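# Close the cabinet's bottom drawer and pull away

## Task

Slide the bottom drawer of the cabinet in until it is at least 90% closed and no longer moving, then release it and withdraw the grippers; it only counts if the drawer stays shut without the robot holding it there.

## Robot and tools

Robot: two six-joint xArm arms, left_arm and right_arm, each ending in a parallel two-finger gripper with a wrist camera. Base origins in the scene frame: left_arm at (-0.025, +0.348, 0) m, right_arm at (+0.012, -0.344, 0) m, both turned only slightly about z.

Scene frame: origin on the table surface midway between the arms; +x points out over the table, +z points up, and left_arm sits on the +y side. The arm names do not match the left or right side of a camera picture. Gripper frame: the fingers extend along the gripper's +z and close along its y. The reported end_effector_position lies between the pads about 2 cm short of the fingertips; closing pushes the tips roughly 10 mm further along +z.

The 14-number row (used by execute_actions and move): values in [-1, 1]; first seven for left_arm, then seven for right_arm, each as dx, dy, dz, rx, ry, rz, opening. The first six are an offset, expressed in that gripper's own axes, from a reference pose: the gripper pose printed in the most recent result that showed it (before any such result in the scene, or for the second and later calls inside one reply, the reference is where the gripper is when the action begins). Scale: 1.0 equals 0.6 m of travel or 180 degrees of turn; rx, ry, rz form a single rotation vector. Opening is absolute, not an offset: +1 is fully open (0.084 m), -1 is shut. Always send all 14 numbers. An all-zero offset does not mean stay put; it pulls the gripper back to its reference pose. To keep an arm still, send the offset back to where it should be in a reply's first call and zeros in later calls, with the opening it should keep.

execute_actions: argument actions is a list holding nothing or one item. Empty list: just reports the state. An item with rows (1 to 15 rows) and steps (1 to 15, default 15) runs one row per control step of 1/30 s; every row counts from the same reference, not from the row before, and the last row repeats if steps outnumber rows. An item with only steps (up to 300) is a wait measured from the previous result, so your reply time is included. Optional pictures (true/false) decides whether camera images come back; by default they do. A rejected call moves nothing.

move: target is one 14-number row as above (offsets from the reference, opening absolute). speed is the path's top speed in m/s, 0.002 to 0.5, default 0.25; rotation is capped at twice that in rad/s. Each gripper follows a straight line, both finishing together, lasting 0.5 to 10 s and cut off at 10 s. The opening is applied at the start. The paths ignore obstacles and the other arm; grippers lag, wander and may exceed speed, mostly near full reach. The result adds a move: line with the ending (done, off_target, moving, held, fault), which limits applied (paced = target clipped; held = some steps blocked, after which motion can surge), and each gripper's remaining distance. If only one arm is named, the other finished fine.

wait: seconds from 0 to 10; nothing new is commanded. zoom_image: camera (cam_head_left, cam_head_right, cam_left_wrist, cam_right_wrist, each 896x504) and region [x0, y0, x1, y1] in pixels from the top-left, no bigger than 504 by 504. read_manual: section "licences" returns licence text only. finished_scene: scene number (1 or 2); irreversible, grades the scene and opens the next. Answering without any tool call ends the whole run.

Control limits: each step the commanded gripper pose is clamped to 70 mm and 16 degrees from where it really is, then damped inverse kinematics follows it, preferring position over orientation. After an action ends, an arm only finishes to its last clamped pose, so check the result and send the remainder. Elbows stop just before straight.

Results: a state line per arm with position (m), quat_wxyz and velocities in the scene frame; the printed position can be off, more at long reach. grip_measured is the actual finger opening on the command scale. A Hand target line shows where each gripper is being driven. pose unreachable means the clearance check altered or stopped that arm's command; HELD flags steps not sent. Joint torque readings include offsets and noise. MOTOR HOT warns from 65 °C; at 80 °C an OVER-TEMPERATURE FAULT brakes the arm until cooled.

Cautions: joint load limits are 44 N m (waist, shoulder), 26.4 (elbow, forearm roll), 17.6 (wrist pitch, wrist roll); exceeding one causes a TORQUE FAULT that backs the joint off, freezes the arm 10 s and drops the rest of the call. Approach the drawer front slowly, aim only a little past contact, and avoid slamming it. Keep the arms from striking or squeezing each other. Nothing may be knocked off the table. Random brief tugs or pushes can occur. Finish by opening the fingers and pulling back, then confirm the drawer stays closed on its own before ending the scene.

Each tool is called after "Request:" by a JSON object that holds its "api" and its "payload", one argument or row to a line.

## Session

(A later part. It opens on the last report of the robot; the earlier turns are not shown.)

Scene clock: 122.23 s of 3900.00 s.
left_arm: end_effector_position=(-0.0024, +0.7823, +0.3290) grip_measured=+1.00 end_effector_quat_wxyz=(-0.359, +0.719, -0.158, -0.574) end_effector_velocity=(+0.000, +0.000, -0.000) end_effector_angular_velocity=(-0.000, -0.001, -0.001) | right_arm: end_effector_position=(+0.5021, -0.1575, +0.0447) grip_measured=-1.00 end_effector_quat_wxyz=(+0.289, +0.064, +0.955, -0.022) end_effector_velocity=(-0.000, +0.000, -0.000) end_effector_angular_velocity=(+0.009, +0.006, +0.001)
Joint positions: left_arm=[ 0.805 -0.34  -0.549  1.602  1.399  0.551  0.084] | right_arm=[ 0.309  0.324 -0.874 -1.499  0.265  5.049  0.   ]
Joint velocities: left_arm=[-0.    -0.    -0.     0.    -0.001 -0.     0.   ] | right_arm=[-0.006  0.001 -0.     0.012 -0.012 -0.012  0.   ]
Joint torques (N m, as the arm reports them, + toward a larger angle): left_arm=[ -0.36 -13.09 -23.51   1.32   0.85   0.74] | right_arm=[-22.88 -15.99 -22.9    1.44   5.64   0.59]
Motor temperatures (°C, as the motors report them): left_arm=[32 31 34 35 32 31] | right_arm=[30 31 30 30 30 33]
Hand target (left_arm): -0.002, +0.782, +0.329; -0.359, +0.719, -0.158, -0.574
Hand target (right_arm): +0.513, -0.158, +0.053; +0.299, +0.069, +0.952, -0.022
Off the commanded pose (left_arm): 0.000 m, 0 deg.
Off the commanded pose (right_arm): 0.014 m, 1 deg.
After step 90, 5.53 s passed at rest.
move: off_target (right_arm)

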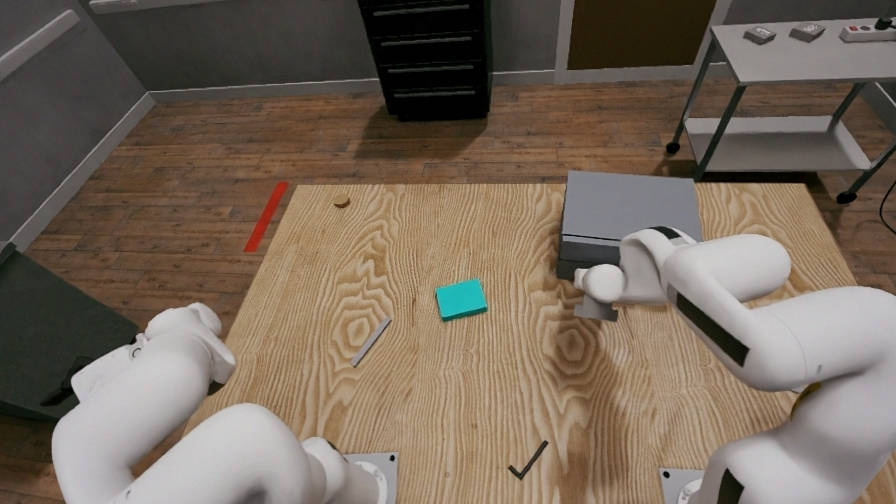

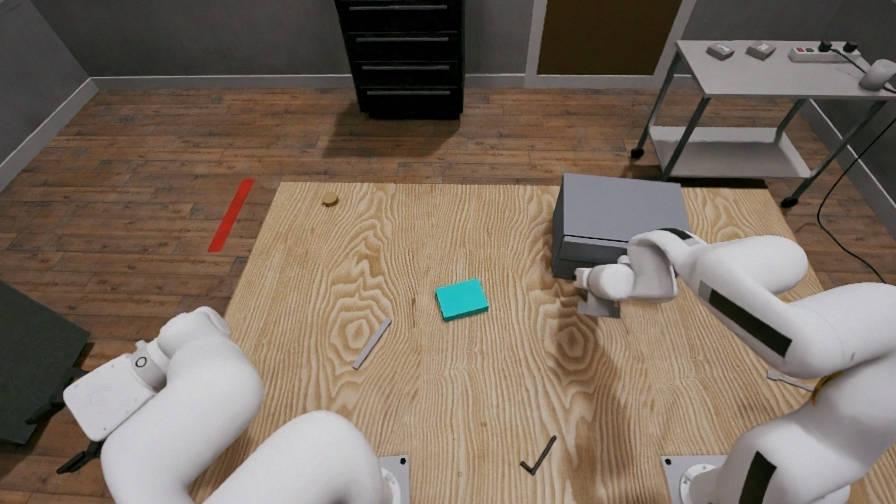

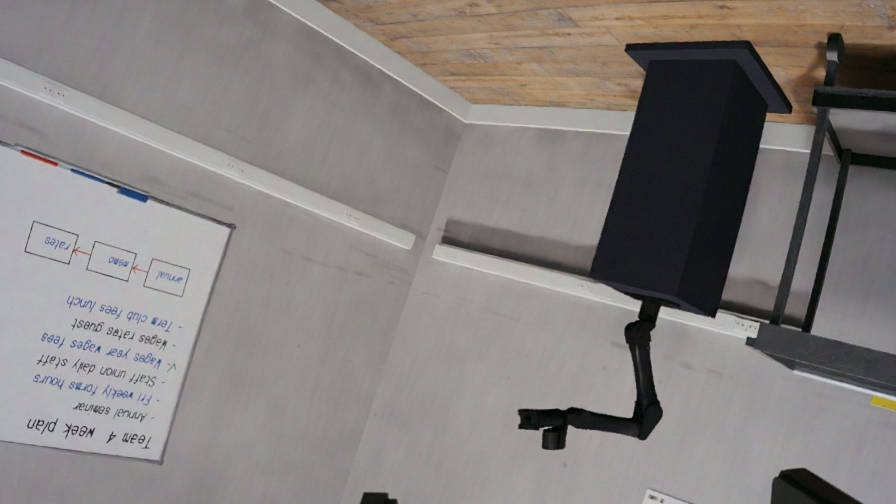

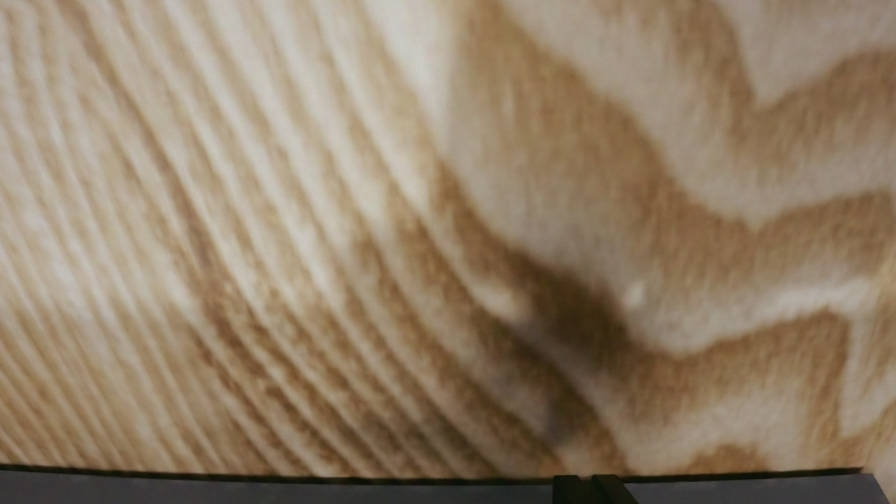

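The gripper is at the stop. I'll back it off slowly.

Request:
{"api": "move", "payload": {
  "target": [0,0,0,0,0,0,1,0.22,0,-0.155,0,0,0,-1],
  "speed": 0.1
}}

Scene clock: 128.07 s of 3900.00 s.
left_arm: end_effector_position=(-0.0024, +0.7823, +0.3290) grip_measured=+1.00 end_effector_quat_wxyz=(-0.359, +0.719, -0.158, -0.574) end_effector_velocity=(-0.000, +0.000, -0.001) end_effector_angular_velocity=(-0.002, +0.001, +0.001) | right_arm: end_effector_position=(+0.3425, -0.1355, +0.0488) grip_measured=-1.00 end_effector_quat_wxyz=(+0.289, +0.065, +0.955, -0.022) end_effector_velocity=(-0.003, +0.000, -0.000) end_effector_angular_velocity=(-0.002, +0.002, +0.002)
Joint positions: left_arm=[ 0.805 -0.34  -0.549  1.602  1.399  0.551  0.084] | right_arm=[ 0.593 -0.019 -0.452 -1.506  0.399  5.318  0.   ]
Joint velocities: left_arm=[ 0.001  0.002 -0.001 -0.    -0.     0.     0.   ] | right_arm=[ 0.005 -0.004  0.006  0.007  0.002 -0.004  0.   ]
Joint torques (N m, as the arm reports them, + toward a larger angle): left_arm=[ -0.25 -12.96 -23.59   1.39   0.81   0.66] | right_arm=[-0.2  -7.63 -8.87  0.71  0.29  0.51]
Motor temperatures (°C, as the motors report them): left_arm=[32 31 34 35 32 31] | right_arm=[30 31 32 30 30 33]
Hand target (left_arm): -0.002, +0.782, +0.329; -0.359, +0.719, -0.158, -0.574
Hand target (right_arm): +0.342, -0.135, +0.049; +0.288, +0.064, +0.955, -0.022
Off the commanded pose (left_arm): 0.000 m, 0 deg.
Off the commanded pose (right_arm): 0.000 m, 0 deg.
After step 90, 0.80 s passed at rest.
move: done

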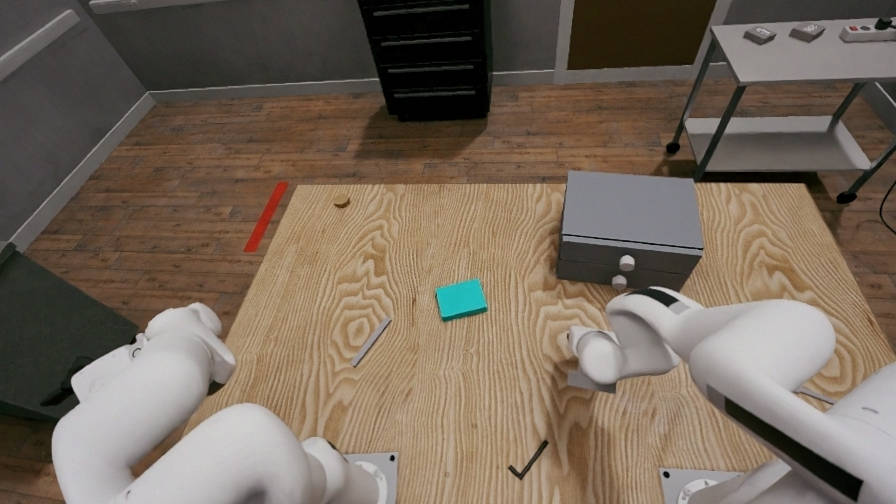

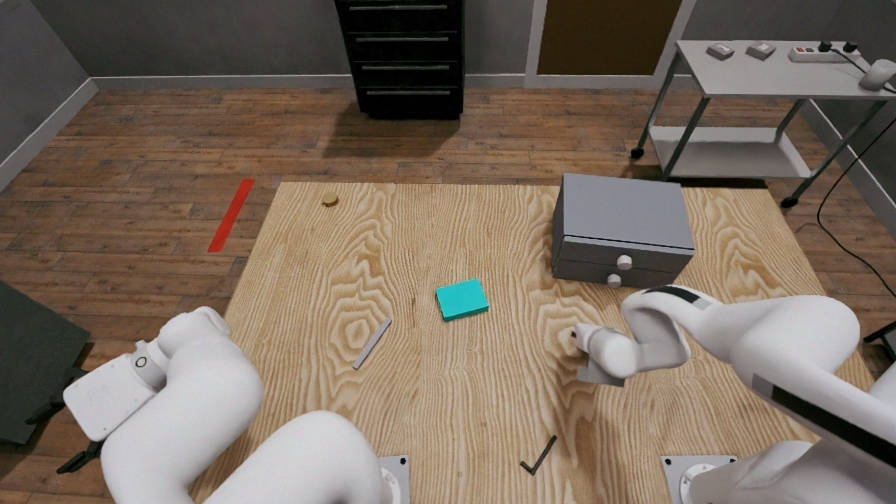

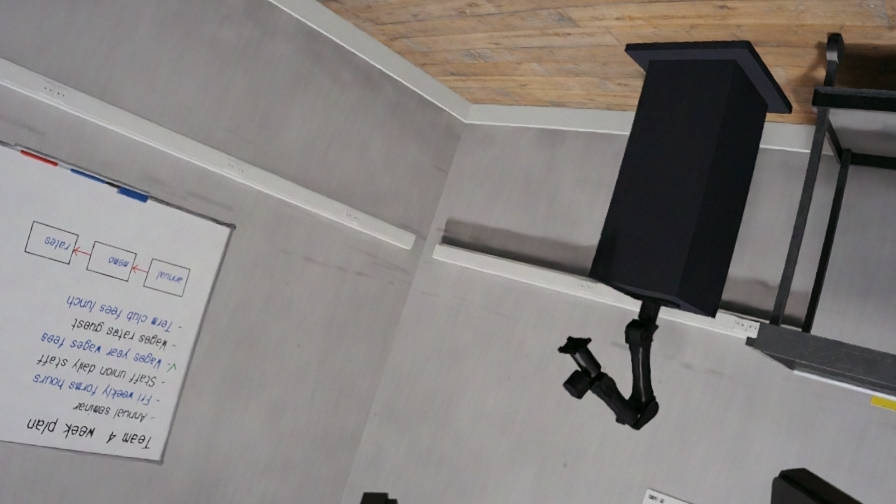

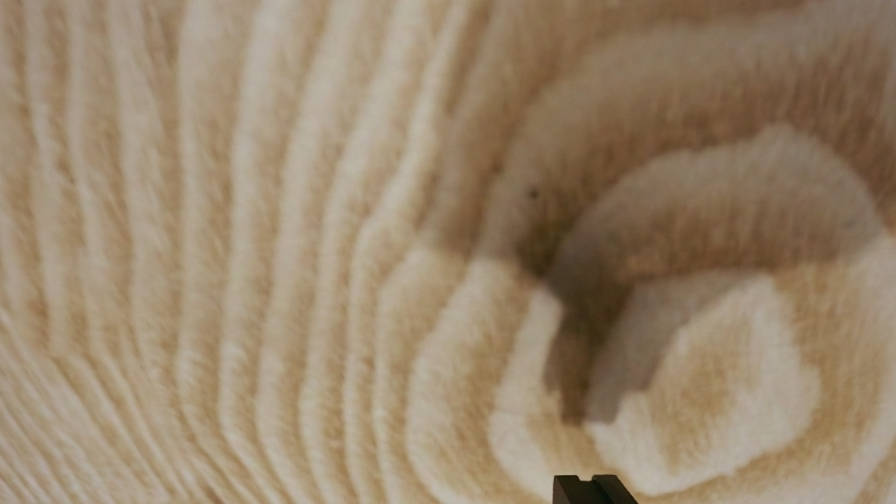

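The drawer stays shut.

Request:
{"api": "finished_scene", "payload": {
  "scene": 2
}}

The scene is finished: the task was done.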